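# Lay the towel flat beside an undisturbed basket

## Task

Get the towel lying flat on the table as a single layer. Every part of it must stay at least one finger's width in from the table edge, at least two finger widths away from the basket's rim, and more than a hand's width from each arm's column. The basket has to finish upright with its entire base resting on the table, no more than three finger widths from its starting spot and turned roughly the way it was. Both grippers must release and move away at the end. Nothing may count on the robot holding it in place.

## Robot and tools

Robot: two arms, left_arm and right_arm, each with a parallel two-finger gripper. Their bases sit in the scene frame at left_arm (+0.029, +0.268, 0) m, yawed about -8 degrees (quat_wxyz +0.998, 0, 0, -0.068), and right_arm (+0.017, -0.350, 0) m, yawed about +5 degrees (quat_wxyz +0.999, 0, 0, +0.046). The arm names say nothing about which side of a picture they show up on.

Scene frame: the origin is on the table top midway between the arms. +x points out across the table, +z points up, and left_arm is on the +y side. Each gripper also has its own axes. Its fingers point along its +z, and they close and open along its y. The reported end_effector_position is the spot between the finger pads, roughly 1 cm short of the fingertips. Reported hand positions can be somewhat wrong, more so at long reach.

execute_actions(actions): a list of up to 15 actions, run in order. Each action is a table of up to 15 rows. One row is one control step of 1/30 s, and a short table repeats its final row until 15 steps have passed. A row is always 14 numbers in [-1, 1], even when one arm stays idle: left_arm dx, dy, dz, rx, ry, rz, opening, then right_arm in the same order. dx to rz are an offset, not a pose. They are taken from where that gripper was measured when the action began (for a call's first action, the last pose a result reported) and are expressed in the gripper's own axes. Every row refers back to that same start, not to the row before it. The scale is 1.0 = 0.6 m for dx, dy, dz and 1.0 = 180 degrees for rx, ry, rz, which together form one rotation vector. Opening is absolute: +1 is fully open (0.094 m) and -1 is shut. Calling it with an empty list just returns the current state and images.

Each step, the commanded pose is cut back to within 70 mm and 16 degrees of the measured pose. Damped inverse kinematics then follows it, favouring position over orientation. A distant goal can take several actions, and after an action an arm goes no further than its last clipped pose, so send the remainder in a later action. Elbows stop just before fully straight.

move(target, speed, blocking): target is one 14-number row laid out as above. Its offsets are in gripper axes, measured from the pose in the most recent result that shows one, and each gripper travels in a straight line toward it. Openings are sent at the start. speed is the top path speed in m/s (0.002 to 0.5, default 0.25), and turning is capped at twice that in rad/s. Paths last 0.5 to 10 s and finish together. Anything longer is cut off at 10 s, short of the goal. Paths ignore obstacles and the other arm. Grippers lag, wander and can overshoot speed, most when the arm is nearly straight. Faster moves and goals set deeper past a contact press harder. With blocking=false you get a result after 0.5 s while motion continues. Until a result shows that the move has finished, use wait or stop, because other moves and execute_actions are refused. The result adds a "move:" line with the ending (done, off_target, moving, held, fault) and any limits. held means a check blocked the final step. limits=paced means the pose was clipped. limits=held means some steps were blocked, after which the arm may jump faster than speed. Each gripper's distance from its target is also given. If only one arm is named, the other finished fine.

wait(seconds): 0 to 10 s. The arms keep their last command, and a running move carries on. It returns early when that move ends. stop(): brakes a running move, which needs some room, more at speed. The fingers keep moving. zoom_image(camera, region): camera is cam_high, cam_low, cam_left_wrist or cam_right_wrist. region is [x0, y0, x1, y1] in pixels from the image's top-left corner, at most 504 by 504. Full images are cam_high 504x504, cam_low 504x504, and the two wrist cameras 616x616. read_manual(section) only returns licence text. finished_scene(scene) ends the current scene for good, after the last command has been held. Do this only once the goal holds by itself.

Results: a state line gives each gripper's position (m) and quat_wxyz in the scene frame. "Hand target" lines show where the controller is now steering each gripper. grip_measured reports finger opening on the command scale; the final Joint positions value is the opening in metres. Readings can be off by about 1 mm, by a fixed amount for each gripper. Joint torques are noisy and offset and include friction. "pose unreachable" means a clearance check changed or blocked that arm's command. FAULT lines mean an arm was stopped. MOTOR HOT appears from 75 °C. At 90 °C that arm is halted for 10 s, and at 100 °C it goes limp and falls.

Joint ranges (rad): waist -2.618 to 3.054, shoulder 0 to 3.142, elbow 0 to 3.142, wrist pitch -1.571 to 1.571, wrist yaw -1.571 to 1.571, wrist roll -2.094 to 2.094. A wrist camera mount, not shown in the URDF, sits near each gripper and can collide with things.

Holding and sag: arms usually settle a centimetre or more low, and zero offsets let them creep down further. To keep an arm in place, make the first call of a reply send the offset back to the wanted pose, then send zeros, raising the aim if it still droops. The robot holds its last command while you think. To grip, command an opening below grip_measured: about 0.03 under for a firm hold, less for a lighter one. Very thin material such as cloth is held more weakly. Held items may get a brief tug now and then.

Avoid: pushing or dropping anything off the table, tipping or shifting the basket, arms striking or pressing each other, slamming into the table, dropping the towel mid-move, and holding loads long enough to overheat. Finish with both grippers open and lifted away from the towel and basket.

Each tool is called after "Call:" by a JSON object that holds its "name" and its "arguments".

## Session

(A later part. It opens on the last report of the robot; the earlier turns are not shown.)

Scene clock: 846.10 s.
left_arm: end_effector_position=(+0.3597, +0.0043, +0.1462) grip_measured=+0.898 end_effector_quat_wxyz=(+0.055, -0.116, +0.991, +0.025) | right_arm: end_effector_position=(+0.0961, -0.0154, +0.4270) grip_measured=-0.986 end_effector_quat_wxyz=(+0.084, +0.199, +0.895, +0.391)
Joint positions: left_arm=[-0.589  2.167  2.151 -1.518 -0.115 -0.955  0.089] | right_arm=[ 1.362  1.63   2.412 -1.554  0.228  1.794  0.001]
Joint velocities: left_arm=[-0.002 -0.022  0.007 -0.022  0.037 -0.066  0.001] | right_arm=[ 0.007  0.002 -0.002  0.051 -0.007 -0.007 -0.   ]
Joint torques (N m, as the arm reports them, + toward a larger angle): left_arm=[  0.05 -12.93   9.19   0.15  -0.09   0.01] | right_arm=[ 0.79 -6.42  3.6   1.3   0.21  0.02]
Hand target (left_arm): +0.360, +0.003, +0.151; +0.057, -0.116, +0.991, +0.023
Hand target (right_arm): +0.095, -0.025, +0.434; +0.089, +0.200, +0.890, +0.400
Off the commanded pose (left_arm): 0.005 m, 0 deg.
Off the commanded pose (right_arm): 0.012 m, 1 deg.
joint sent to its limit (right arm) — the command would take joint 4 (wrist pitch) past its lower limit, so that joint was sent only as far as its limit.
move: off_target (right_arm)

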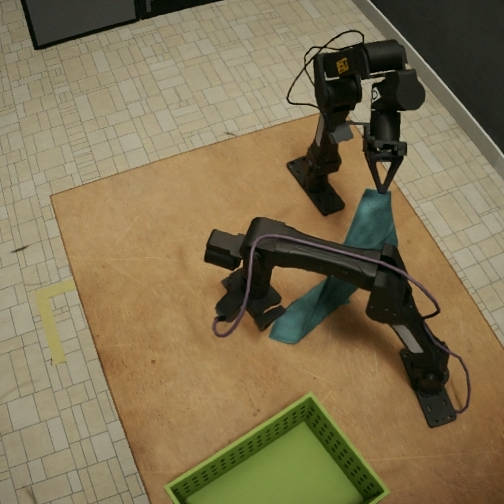

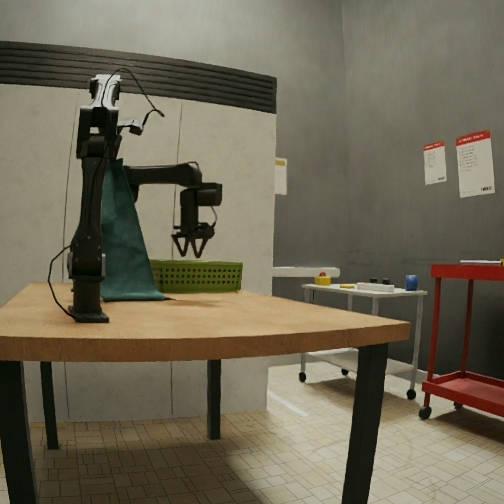

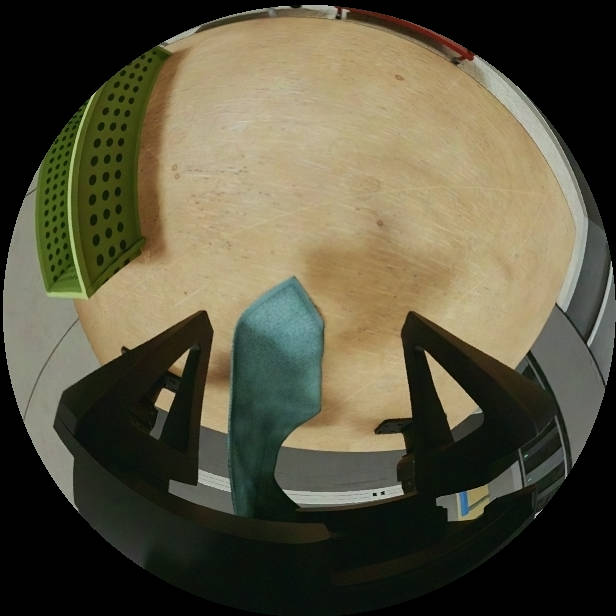

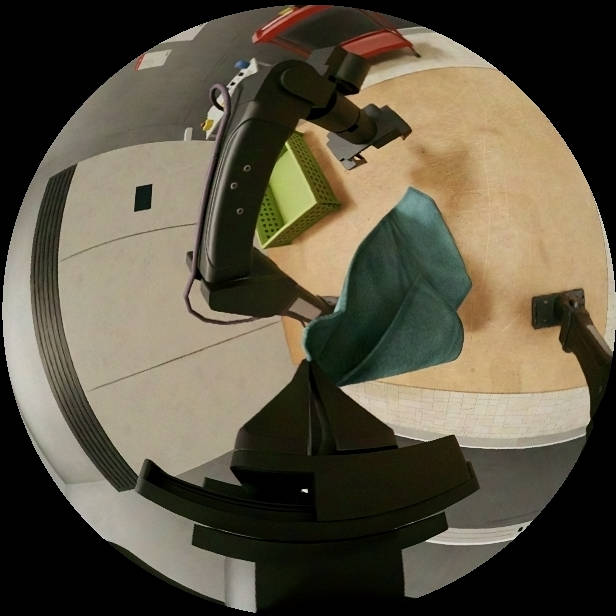

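Call:
{"name": "move", "arguments": {"target": [0, 0, -0.008, 0, 0, 0, 0.9, 0, 0.055, -0.055, 0, 0, 0, -1], "speed": 0.06}}

Scene clock: 866.33 s.
left_arm: end_effector_position=(+0.3587, +0.0052, +0.1461) grip_measured=+0.898 end_effector_quat_wxyz=(+0.053, -0.116, +0.992, +0.027) | right_arm: end_effector_position=(+0.0961, -0.0190, +0.4707) grip_measured=-0.986 end_effector_quat_wxyz=(+0.083, +0.193, +0.865, +0.456)
Joint positions: left_arm=[-0.589  2.167  2.151 -1.524 -0.115 -0.955  0.089] | right_arm=[ 1.362  1.653  2.581 -1.554  0.23   1.774  0.001]
Joint velocities: left_arm=[-0.007 -0.002 -0.027 -0.037 -0.007 -0.022 -0.   ] | right_arm=[-0.002 -0.007 -0.007  0.022 -0.037  0.022 -0.   ]
Joint torques (N m, as the arm reports them, + toward a larger angle): left_arm=[ -0.04 -12.91   9.06   0.16  -0.04   0.  ] | right_arm=[ 0.29 -2.73  6.    1.44  0.11 -0.18]
Hand target (left_arm): +0.359, +0.004, +0.151; +0.055, -0.116, +0.991, +0.025
Hand target (right_arm): +0.096, -0.017, +0.473; +0.086, +0.187, +0.864, +0.459
Off the commanded pose (left_arm): 0.005 m, 0 deg.
Off the commanded pose (right_arm): 0.004 m, 8 deg.
joint sent to its limit (right arm) — the command would take joint 4 (wrist pitch) past its lower limit, so that joint was sent only as far as its limit.
move: off_target (right_arm)

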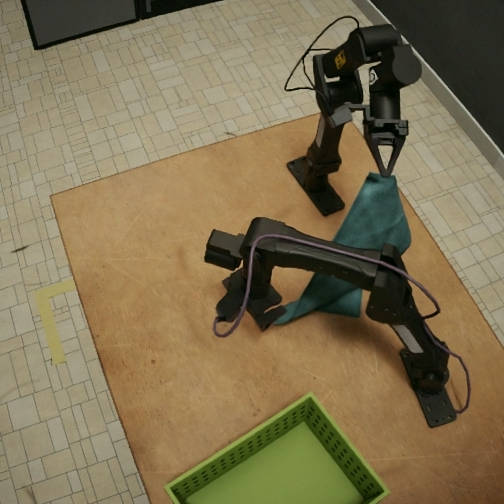

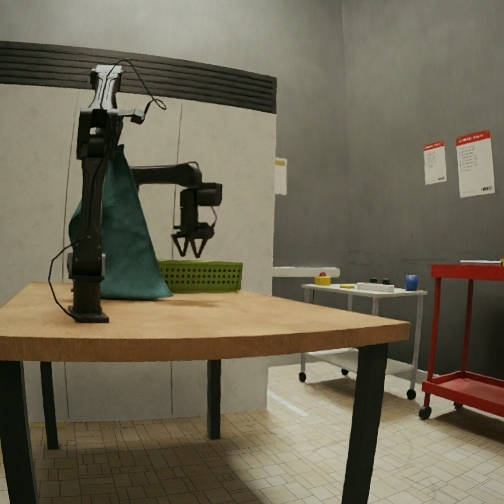

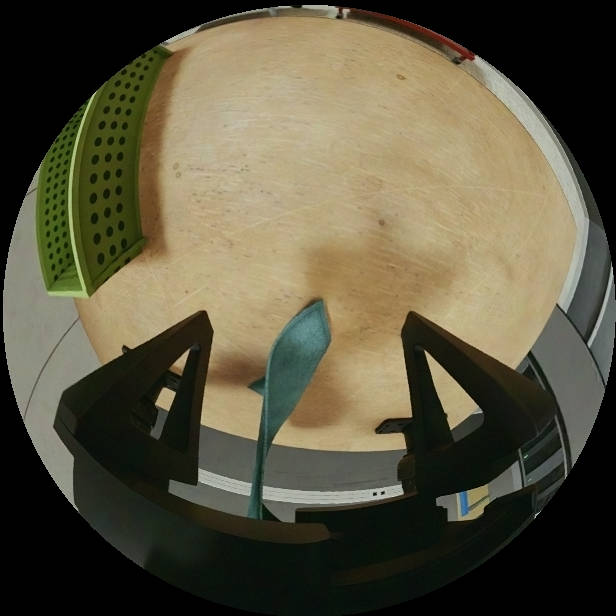

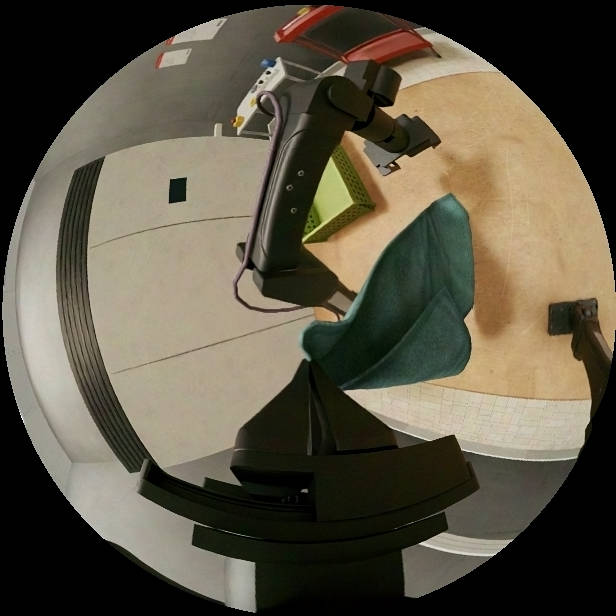

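Call:
{"name": "zoom_image", "arguments": {"camera": "cam_left_wrist", "region": [200, 270, 400, 520]}}

Call:
{"name": "zoom_image", "arguments": {"camera": "cam_low", "region": [50, 130, 250, 330]}}

Region (200, 270, 400, 520) of cam_left_wrist's 616x616 image, scaled by 2.016, with more detail than that image has; it fills the left 403 columns of this view, and the rest is white.

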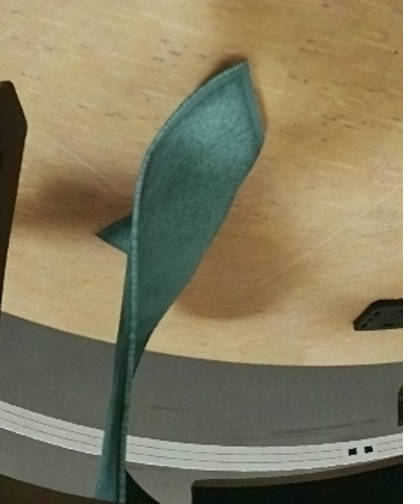

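Region (50, 130, 250, 330) of cam_low's 504x504 image, scaled by 2.520, with more detail than that image has.

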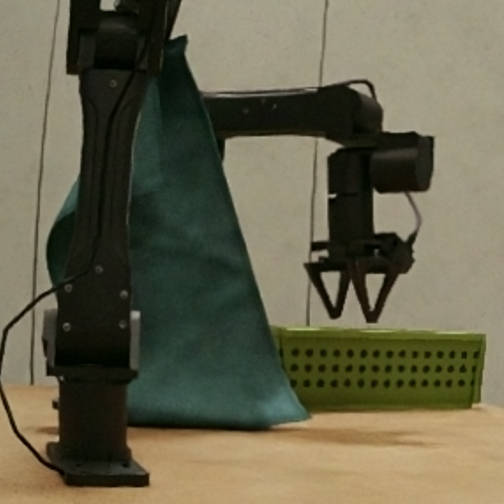

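Call:
{"name": "move", "arguments": {"target": [0.128, -0.004, 0.078, 0, 0, 0, 0.9, 0, 0, -0.004, 0, 0, 0, -1], "speed": 0.08}}

Scene clock: 880.10 s.
left_arm: end_effector_position=(+0.2930, -0.0150, +0.0903) grip_measured=+0.898 end_effector_quat_wxyz=(+0.051, -0.112, +0.992, +0.027) | right_arm: end_effector_position=(+0.0961, -0.0190, +0.4707) grip_measured=-0.986 end_effector_quat_wxyz=(+0.083, +0.192, +0.865, +0.456)
Joint positions: left_arm=[-0.741  2.014  1.696 -1.243 -0.115 -1.1    0.089] | right_arm=[ 1.362  1.653  2.581 -1.554  0.23   1.773  0.001]
Joint velocities: left_arm=[ 0.017 -0.002  0.007 -0.022 -0.022 -0.022  0.   ] | right_arm=[ 0.002  0.002 -0.027  0.037 -0.022 -0.007 -0.   ]
Joint torques (N m, as the arm reports them, + toward a larger angle): left_arm=[ -0.19 -13.55   4.96   0.36  -0.09  -0.09] | right_arm=[ 0.19 -4.1   3.98  1.43  0.09  0.01]
Hand target (left_arm): +0.290, -0.013, +0.091; +0.054, -0.115, +0.992, +0.027
Hand target (right_arm): +0.095, -0.021, +0.472; +0.083, +0.192, +0.864, +0.457
Off the commanded pose (left_arm): 0.005 m, 1 deg.
Off the commanded pose (right_arm): 0.002 m, 0 deg.
joint sent to its limit (right arm) — the command would take joint 4 (wrist pitch) past its lower limit, so that joint was sent only as far as its limit.
move: done

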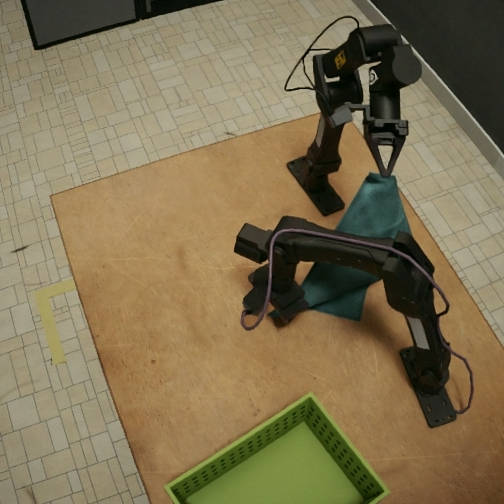

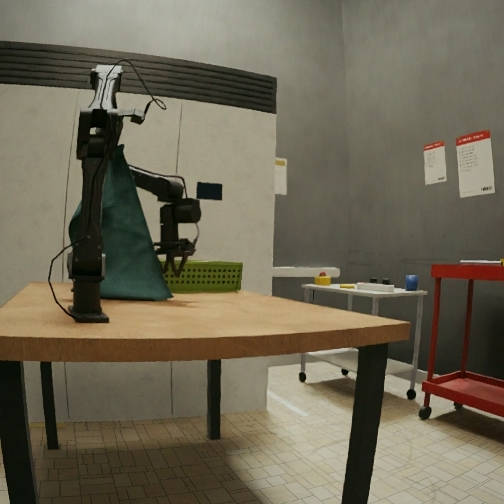

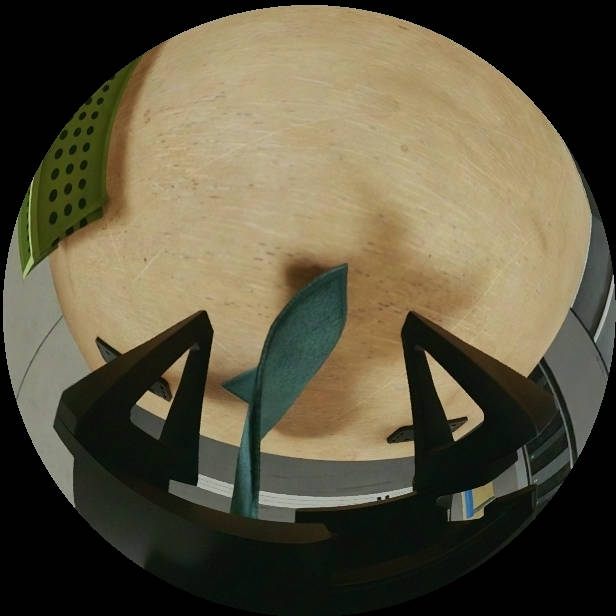

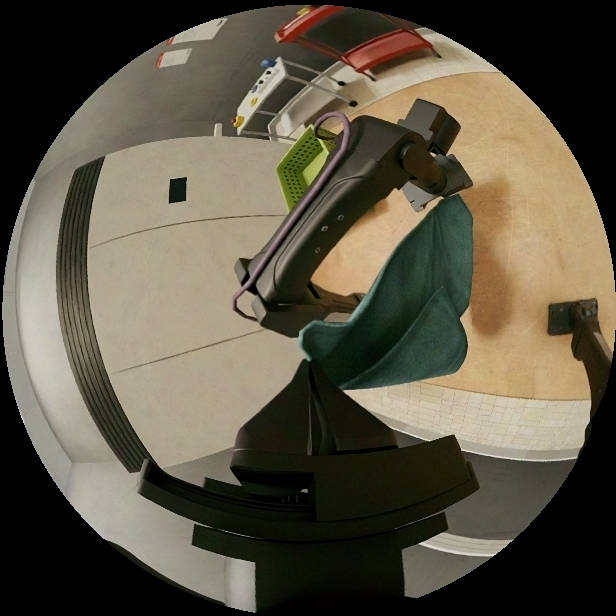

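Call:
{"name": "move", "arguments": {"target": [0.025, -0.032, 0.06, 0, 0, 0, 0.9, 0, 0, -0.002, 0, 0, 0, -1], "speed": 0.05}}

Scene clock: 887.60 s.
left_arm: end_effector_position=(+0.2915, -0.0374, +0.0620) grip_measured=+0.898 end_effector_quat_wxyz=(+0.057, -0.111, +0.992, +0.017) | right_arm: end_effector_position=(+0.0961, -0.0190, +0.4707) grip_measured=-0.986 end_effector_quat_wxyz=(+0.083, +0.192, +0.865, +0.456)
Joint positions: left_arm=[-0.779  2.071  1.667 -1.137 -0.115 -1.135  0.089] | right_arm=[ 1.362  1.653  2.581 -1.554  0.23   1.773  0.001]
Joint velocities: left_arm=[ 0.017 -0.002 -0.002 -0.007 -0.022  0.007  0.   ] | right_arm=[-0.007  0.012 -0.022 -0.051 -0.037 -0.022  0.   ]
Joint torques (N m, as the arm reports them, + toward a larger angle): left_arm=[ -0.36 -11.64   4.99   0.38  -0.06  -0.09] | right_arm=[ 0.1  -3.86  4.14  1.43  0.08  0.  ]
Hand target (left_arm): +0.286, -0.035, +0.053; +0.051, -0.112, +0.992, +0.027
Hand target (right_arm): +0.096, -0.020, +0.471; +0.083, +0.192, +0.865, +0.456
Off the commanded pose (left_arm): 0.012 m, 1 deg.
Off the commanded pose (right_arm): 0.001 m, 0 deg.
joint sent to its limit (right arm) — the command would take joint 4 (wrist pitch) past its lower limit, so that joint was sent only as far as its limit.
move: off_target (left_arm)

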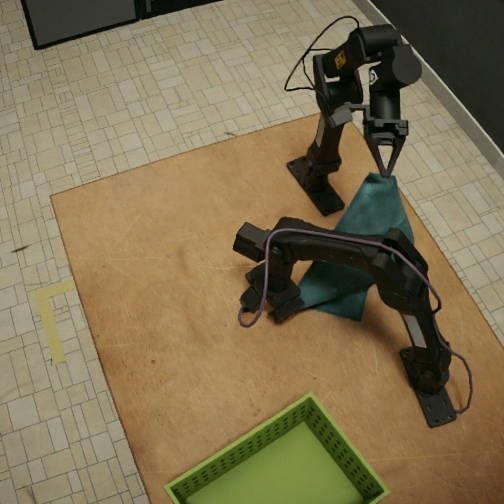

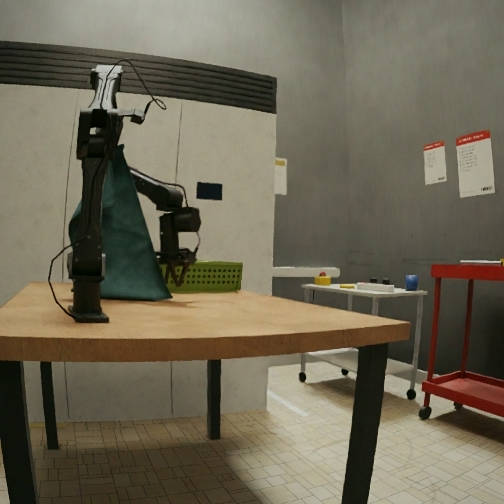

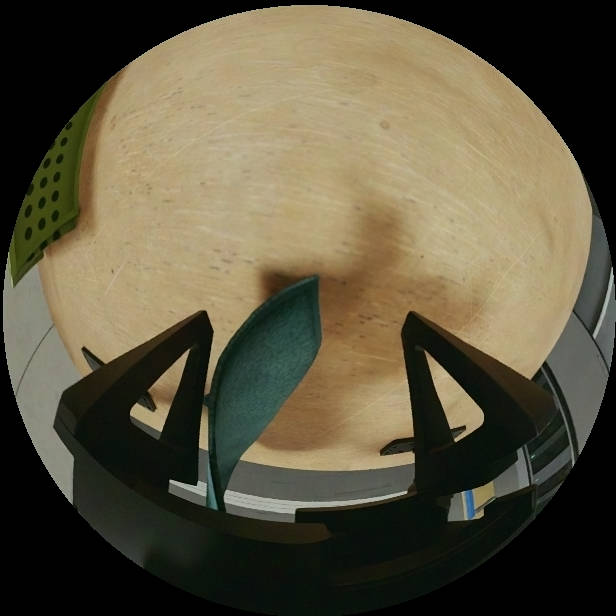

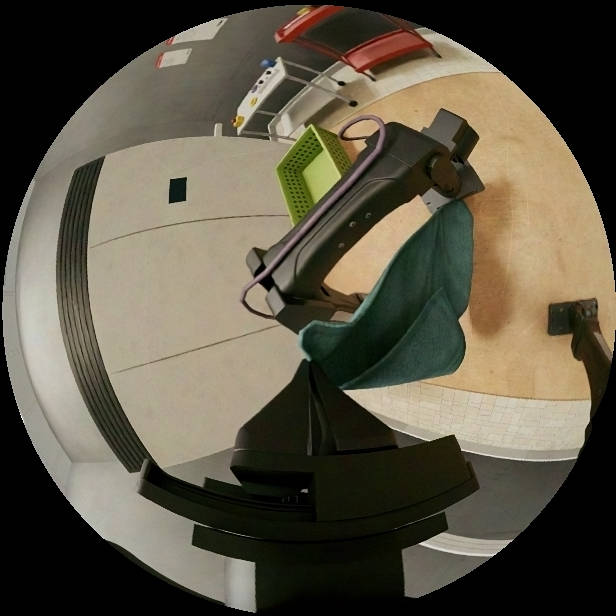

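Call:
{"name": "move", "arguments": {"target": [0.055, 0.02, 0.058, 0, 0, 0, 0.9, 0, 0, -0.002, 0, 0, 0, -1], "speed": 0.05}}

Scene clock: 898.17 s.
left_arm: end_effector_position=(+0.2647, -0.0340, +0.0231) grip_measured=+0.898 end_effector_quat_wxyz=(+0.056, -0.109, +0.992, +0.018) | right_arm: end_effector_position=(+0.0961, -0.0190, +0.4707) grip_measured=-0.986 end_effector_quat_wxyz=(+0.083, +0.192, +0.865, +0.456)
Joint positions: left_arm=[-0.829  2.042  1.464 -0.971 -0.115 -1.181  0.089] | right_arm=[ 1.362  1.653  2.581 -1.554  0.23   1.773  0.001]
Joint velocities: left_arm=[ 0.002 -0.002 -0.017  0.051 -0.022 -0.066 -0.001] | right_arm=[-0.017 -0.007 -0.012 -0.051 -0.022  0.007  0.   ]
Joint torques (N m, as the arm reports them, + toward a larger angle): left_arm=[ -0.5  -13.4    4.65   0.38  -0.09  -0.08] | right_arm=[ 0.1  -3.86  4.14  1.43  0.08  0.  ]
Hand target (left_arm): +0.261, -0.032, +0.024; +0.057, -0.111, +0.992, +0.017
Hand target (right_arm): +0.096, -0.020, +0.471; +0.083, +0.192, +0.865, +0.456
Off the commanded pose (left_arm): 0.005 m, 0 deg.
Off the commanded pose (right_arm): 0.001 m, 0 deg.
joint sent to its limit (right arm) — the command would take joint 4 (wrist pitch) past its lower limit, so that joint was sent only as far as its limit.
move: done

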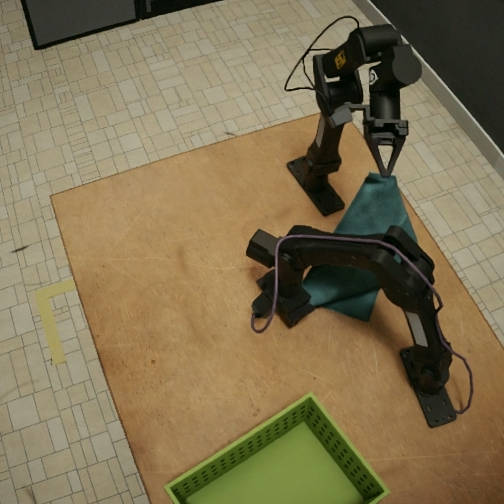

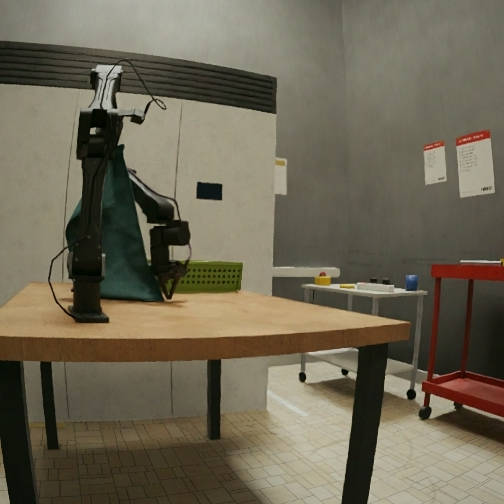

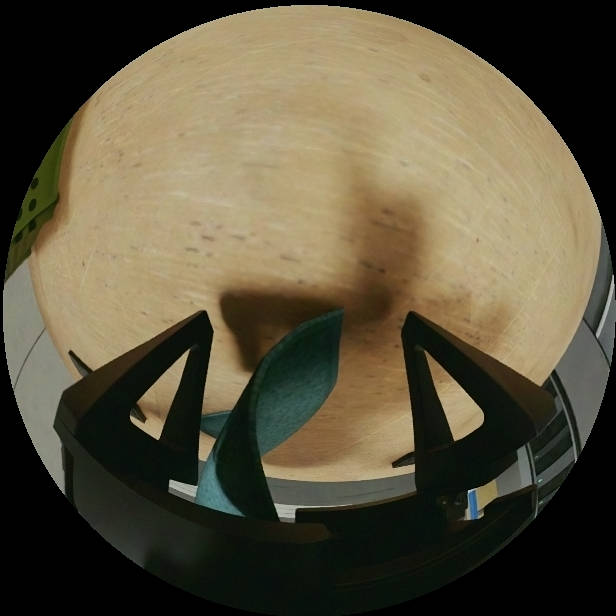

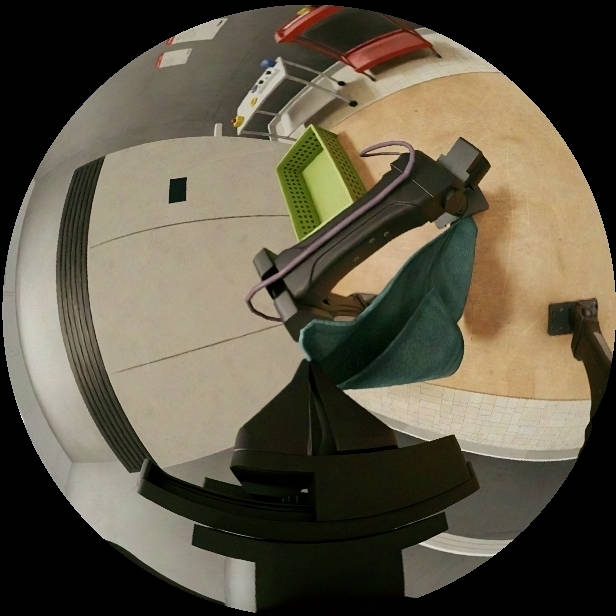

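Call:
{"name": "execute_actions", "arguments": {"actions": [[[0,0,0.004,0,0,0,0.3,0,0,0,0,0,0,-1]],[[0,0,0.004,0,0,0,-0.3,0,0,0,0,0,0,-1]],[[0,0,0.004,0,0,0,-0.7,0,0,0,0,0,0,-1]]]}}

Scene clock: 904.10 s.
left_arm: end_effector_position=(+0.2653, -0.0349, +0.0232) grip_measured=-0.695 end_effector_quat_wxyz=(+0.057, -0.109, +0.992, +0.016) | right_arm: end_effector_position=(+0.0961, -0.0190, +0.4707) grip_measured=-0.986 end_effector_quat_wxyz=(+0.083, +0.192, +0.865, +0.456)
Joint positions: left_arm=[-0.829  2.042  1.464 -0.967 -0.115 -1.182  0.014] | right_arm=[ 1.362  1.653  2.581 -1.554  0.23   1.773  0.001]
Joint velocities: left_arm=[ 0.012 -0.032 -0.017 -0.066  0.037 -0.066  0.001] | right_arm=[-0.022  0.002  0.007 -0.037 -0.007 -0.007  0.001]
Joint torques (N m, as the arm reports them, + toward a larger angle): left_arm=[ -0.02 -11.66   6.39   0.4   -0.05   0.02] | right_arm=[ 0.   -3.72  3.74  1.46  0.08  0.  ]
Hand target (left_arm): +0.265, -0.035, +0.021; +0.057, -0.109, +0.992, +0.016
Hand target (right_arm): +0.096, -0.019, +0.471; +0.083, +0.192, +0.865, +0.456
Off the commanded pose (left_arm): 0.002 m, 0 deg.
Off the commanded pose (right_arm): 0.000 m, 0 deg.

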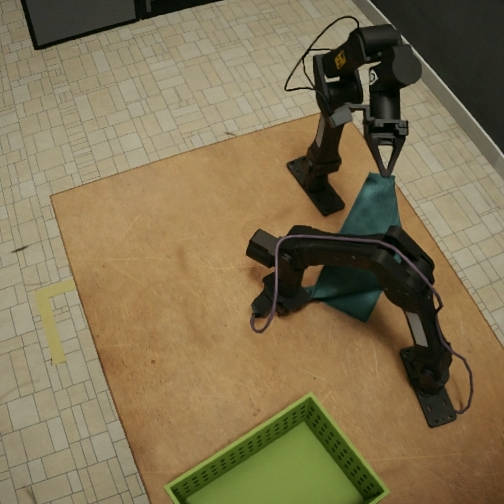

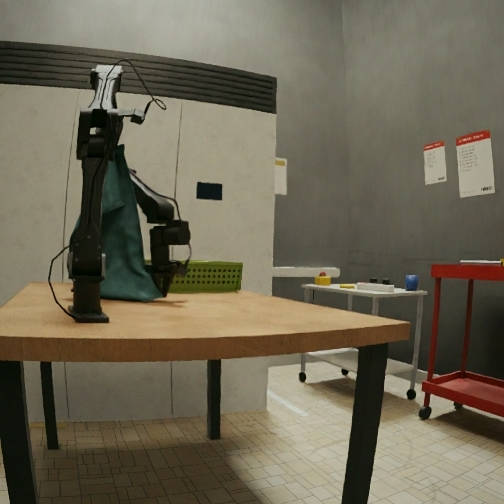

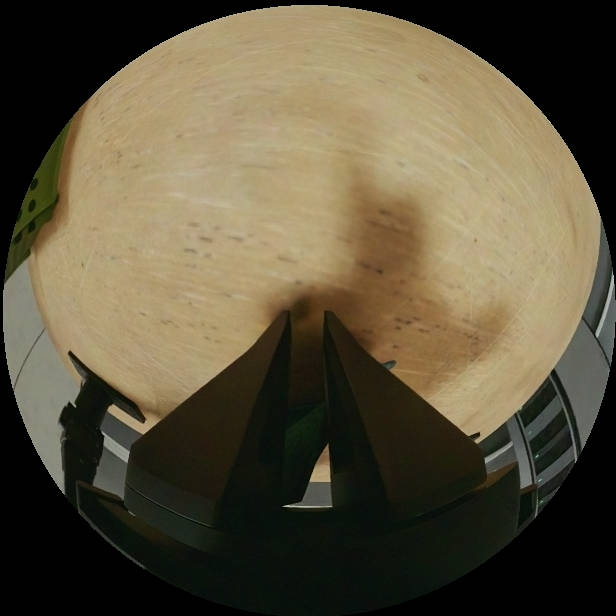

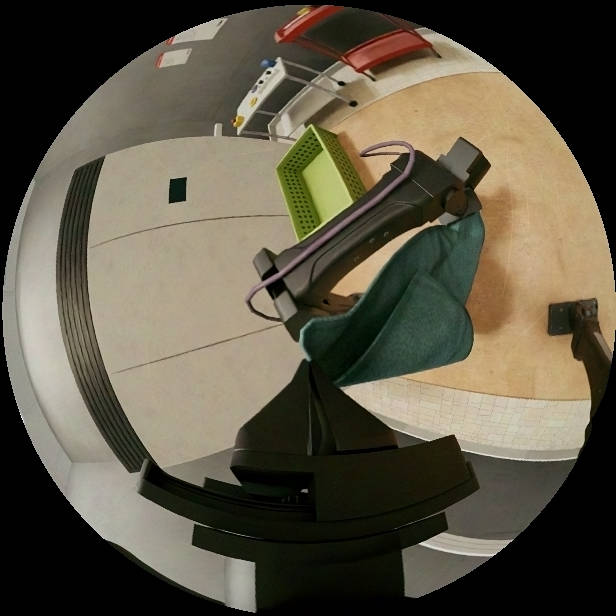

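Call:
{"name": "move", "arguments": {"target": [-0.04, 0, -0.07, 0, 0, 0.28, 0.9, 0, 0, 0, 0, 0, 0, -1], "speed": 0.15}}

Scene clock: 915.80 s.
left_arm: end_effector_position=(+0.2780, -0.0279, +0.0544) grip_measured=+0.898 end_effector_quat_wxyz=(+0.033, +0.323, +0.945, +0.047) | right_arm: end_effector_position=(+0.0961, -0.0190, +0.4707) grip_measured=-0.986 end_effector_quat_wxyz=(+0.083, +0.192, +0.865, +0.456)
Joint positions: left_arm=[-0.792  2.042  1.593 -1.121 -0.115 -0.268  0.089] | right_arm=[ 1.362  1.653  2.581 -1.554  0.23   1.773  0.001]
Joint velocities: left_arm=[ 0.002  0.022  0.002 -0.066 -0.081 -0.081 -0.   ] | right_arm=[ 0.012 -0.007  0.002  0.007  0.007 -0.007 -0.   ]
Joint torques (N m, as the arm reports them, + toward a larger angle): left_arm=[  0.62 -13.52   9.61   0.16  -0.07   0.11] | right_arm=[ 0.   -3.84  3.72  1.46  0.08 -0.01]
Hand target (left_arm): +0.284, -0.031, +0.067; +0.045, +0.324, +0.944, +0.039
Hand target (right_arm): +0.096, -0.019, +0.471; +0.083, +0.192, +0.865, +0.456
Off the commanded pose (left_arm): 0.015 m, 2 deg.
Off the commanded pose (right_arm): 0.000 m, 0 deg.
move: off_target (left_arm)

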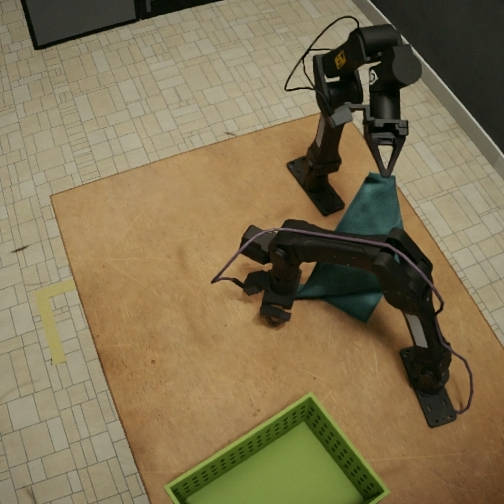

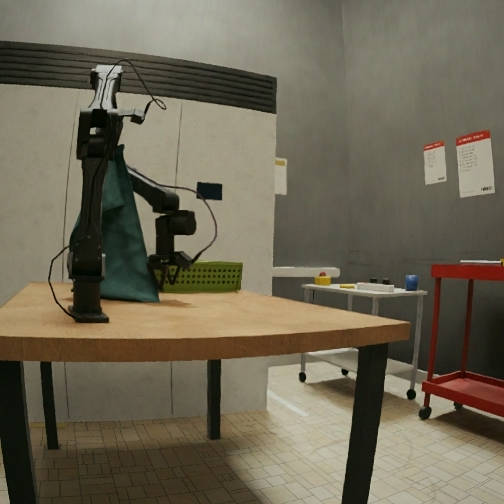

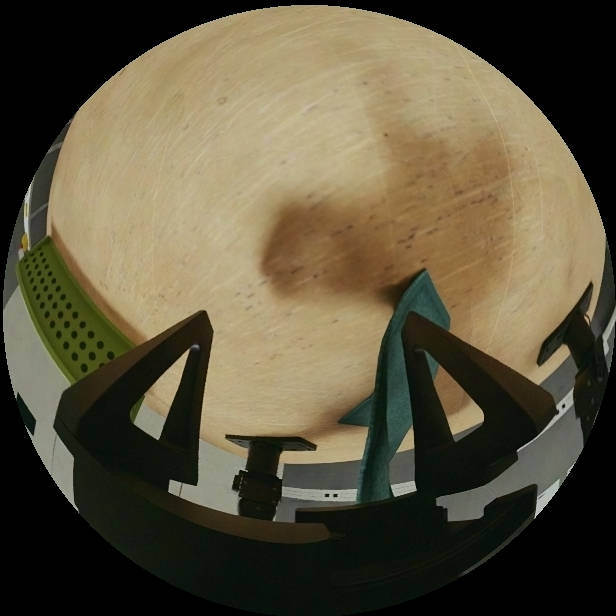

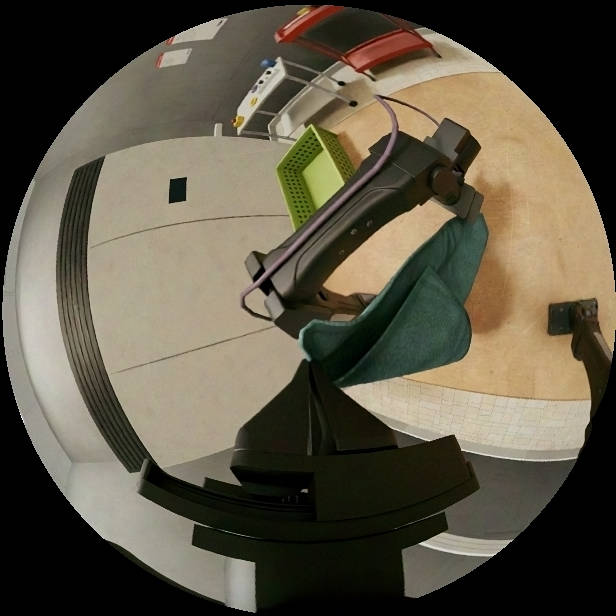

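Call:
{"name": "move", "arguments": {"target": [0.03, -0.10, 0.02, 0, 0, 0, 0.9, 0, 0, 0, 0, 0, 0, -1], "speed": 0.06}}

Scene clock: 923.97 s.
left_arm: end_effector_position=(+0.2330, -0.0678, +0.0457) grip_measured=+0.898 end_effector_quat_wxyz=(+0.042, +0.327, +0.943, +0.039) | right_arm: end_effector_position=(+0.0961, -0.0190, +0.4707) grip_measured=-0.986 end_effector_quat_wxyz=(+0.083, +0.192, +0.865, +0.456)
Joint positions: left_arm=[-0.944  2.065  1.593 -1.089 -0.115 -0.412  0.089] | right_arm=[ 1.362  1.653  2.581 -1.554  0.23   1.773  0.001]
Joint velocities: left_arm=[ 0.007  0.002 -0.002 -0.037 -0.007 -0.022  0.   ] | right_arm=[-0.002 -0.012 -0.012 -0.037  0.007 -0.051 -0.001]
Joint torques (N m, as the arm reports them, + toward a larger angle): left_arm=[ -0.3  -11.33   4.93   0.35  -0.06  -0.09] | right_arm=[-0.01 -3.84  3.72  1.46  0.07 -0.01]
Hand target (left_arm): +0.229, -0.064, +0.036; +0.034, +0.323, +0.945, +0.047
Hand target (right_arm): +0.096, -0.019, +0.471; +0.083, +0.192, +0.865, +0.456
Off the commanded pose (left_arm): 0.012 m, 2 deg.
Off the commanded pose (right_arm): 0.000 m, 0 deg.
move: off_target (left_arm)

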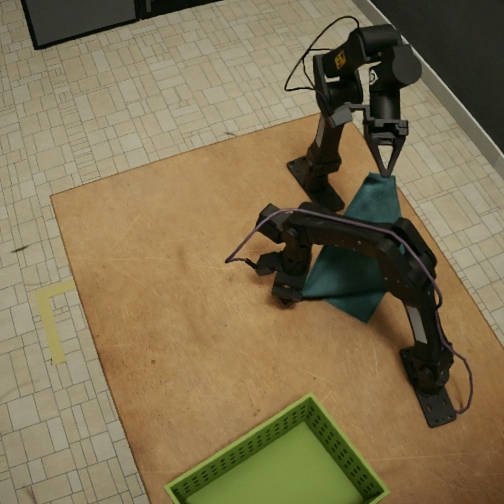

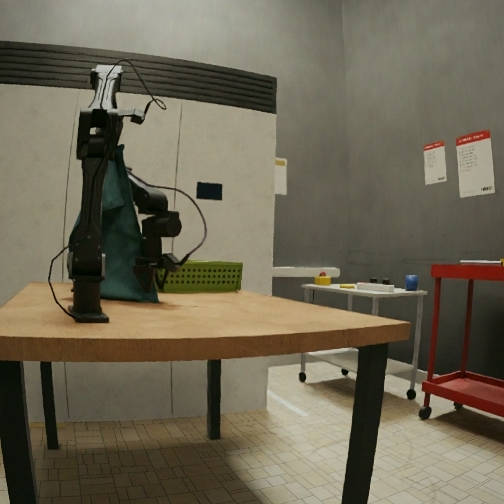

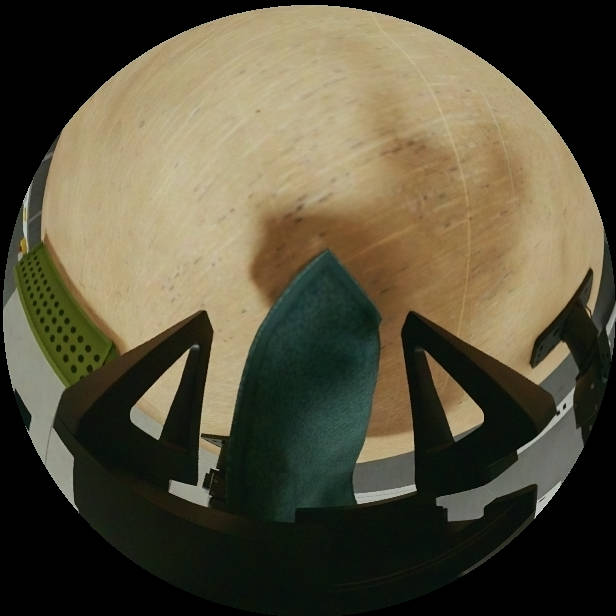

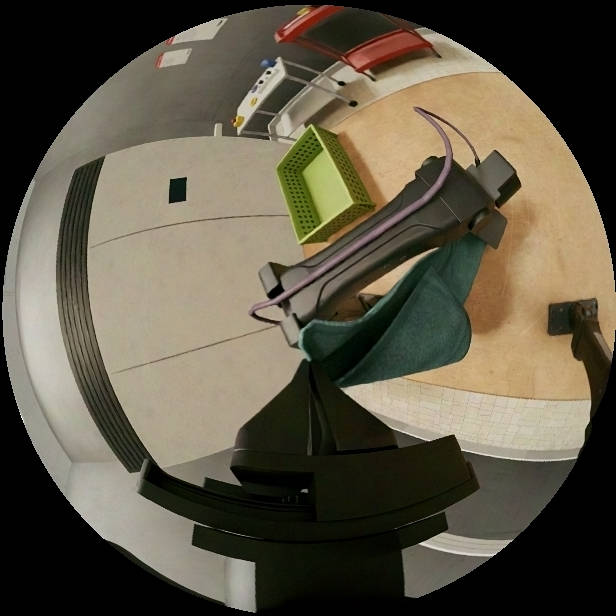

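Call:
{"name": "execute_actions", "arguments": {"actions": [[[0,0,0.035,0,0,0,0.9,0,0,0,0,0,0,-1]],[[0,0,0.012,0,0,0,0.4,0,0,0,0,0,0,-1]],[[0,0,0.004,0,0,0,-0.1,0,0,0,0,0,0,-1]],[[0,0,0.004,0,0,0,-0.5,0,0,0,0,0,0,-1]]]}}

Scene clock: 930.20 s.
left_arm: end_effector_position=(+0.2375, -0.0762, +0.0332) grip_measured=-0.497 end_effector_quat_wxyz=(+0.056, +0.324, +0.944, +0.027) | right_arm: end_effector_position=(+0.0961, -0.0190, +0.4707) grip_measured=-0.986 end_effector_quat_wxyz=(+0.083, +0.192, +0.865, +0.456)
Joint positions: left_arm=[-0.944  2.08   1.563 -1.008 -0.115 -0.416  0.024] | right_arm=[ 1.362  1.653  2.581 -1.554  0.23   1.773  0.001]
Joint velocities: left_arm=[-0.012  0.017  0.007  0.007 -0.051  0.007  0.   ] | right_arm=[-0.007 -0.012 -0.012 -0.051  0.051  0.037  0.   ]
Joint torques (N m, as the arm reports them, + toward a larger angle): left_arm=[  0.06 -12.24   6.46   0.44  -0.07   0.03] | right_arm=[-0.01 -3.85  3.72  1.46  0.07 -0.01]
Hand target (left_arm): +0.238, -0.076, +0.031; +0.056, +0.324, +0.944, +0.027
Hand target (right_arm): +0.096, -0.019, +0.471; +0.083, +0.192, +0.865, +0.456
Off the commanded pose (left_arm): 0.002 m, 0 deg.
Off the commanded pose (right_arm): 0.000 m, 0 deg.

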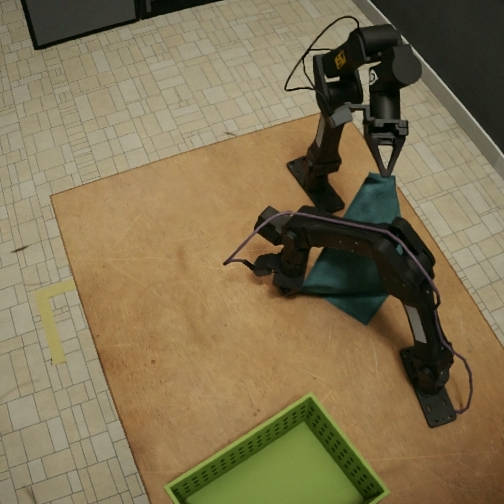

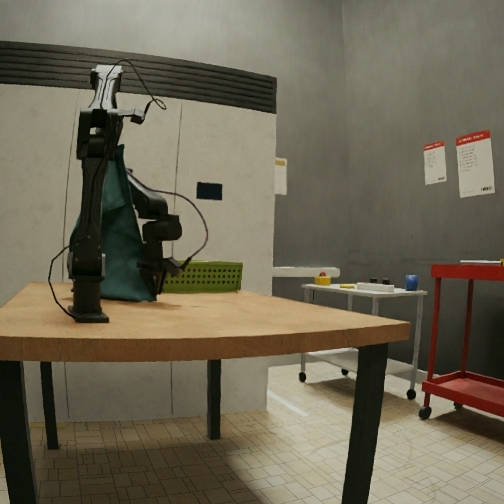

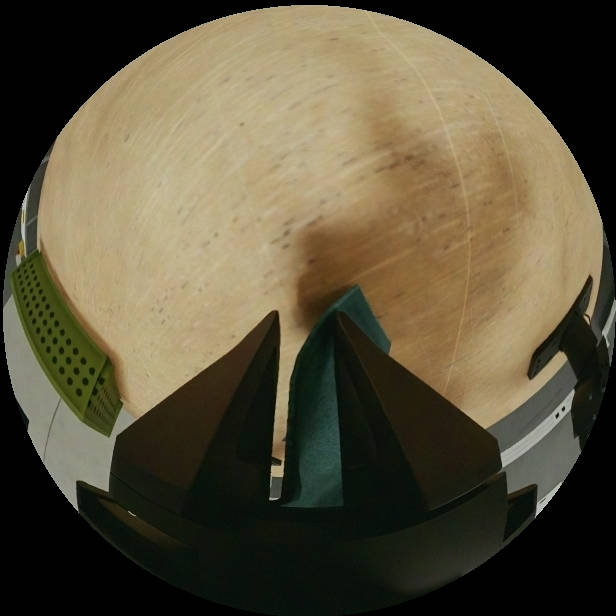

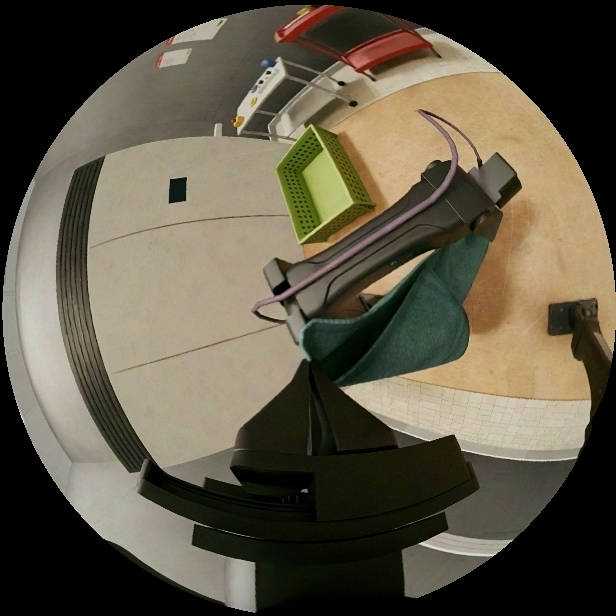

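Call:
{"name": "execute_actions", "arguments": {"actions": [[[0,0,0.004,0,0,0,-0.8,0,0,0,0,0,0,-1]],[[0,0,0.004,0,0,0,-1,0,0,0,0,0,0,-1]],[[0,0,-0.05,0,0,0,-1,0,0,0,0,0,0,-1]],[[0,0,-0.08,0,0,0,-1,0,0,0,0,0,0,-1]]]}}

Scene clock: 935.93 s.
left_arm: end_effector_position=(+0.2329, -0.0714, +0.0972) grip_measured=-0.973 end_effector_quat_wxyz=(+0.053, +0.325, +0.944, +0.029) | right_arm: end_effector_position=(+0.0961, -0.0190, +0.4707) grip_measured=-0.986 end_effector_quat_wxyz=(+0.083, +0.192, +0.865, +0.456)
Joint positions: left_arm=[-0.949  2.021  1.733 -1.246 -0.115 -0.418  0.001] | right_arm=[ 1.362  1.653  2.581 -1.554  0.23   1.773  0.001]
Joint velocities: left_arm=[-0.007 -0.007 -0.002 -0.081  0.051  0.007  0.   ] | right_arm=[ 0.007 -0.017 -0.002  0.007 -0.037 -0.037  0.001]
Joint torques (N m, as the arm reports them, + toward a larger angle): left_arm=[ -0.51 -11.69   8.89   0.2   -0.06  -0.1 ] | right_arm=[ 0.   -3.91  3.71  1.46  0.07  0.  ]
Hand target (left_arm): +0.230, -0.073, +0.101; +0.051, +0.324, +0.944, +0.031
Hand target (right_arm): +0.096, -0.019, +0.471; +0.083, +0.192, +0.865, +0.456
Off the commanded pose (left_arm): 0.006 m, 0 deg.
Off the commanded pose (right_arm): 0.000 m, 0 deg.

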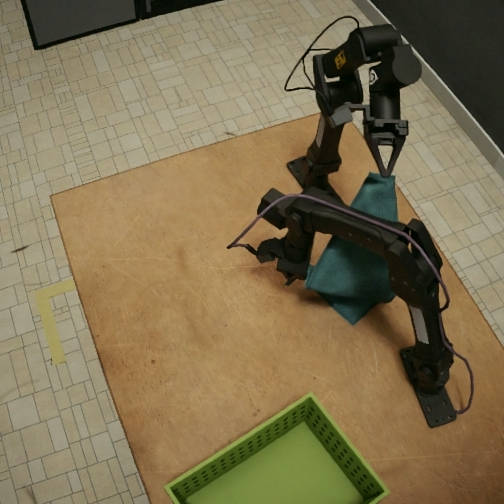

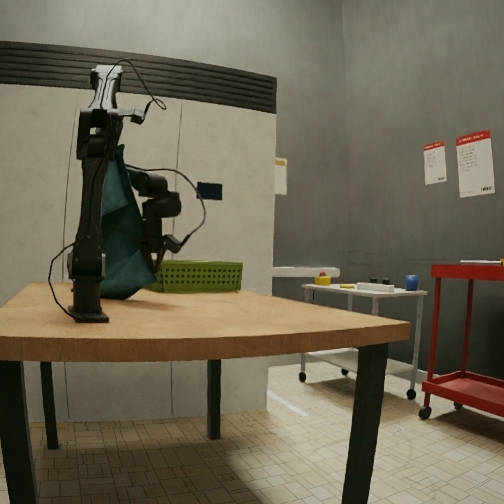

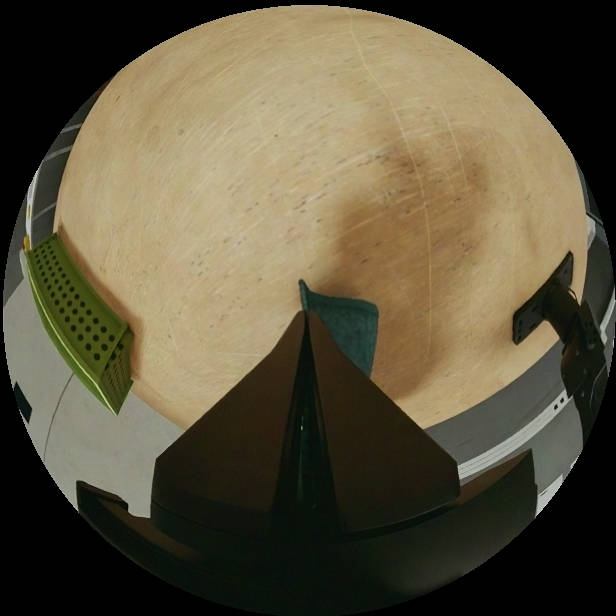

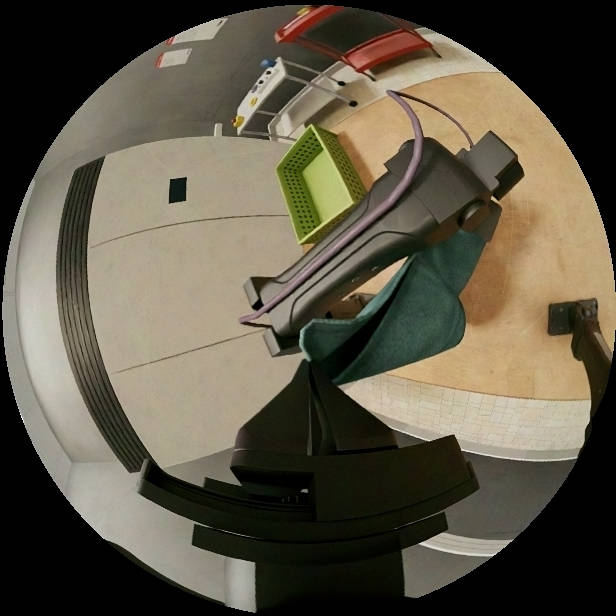

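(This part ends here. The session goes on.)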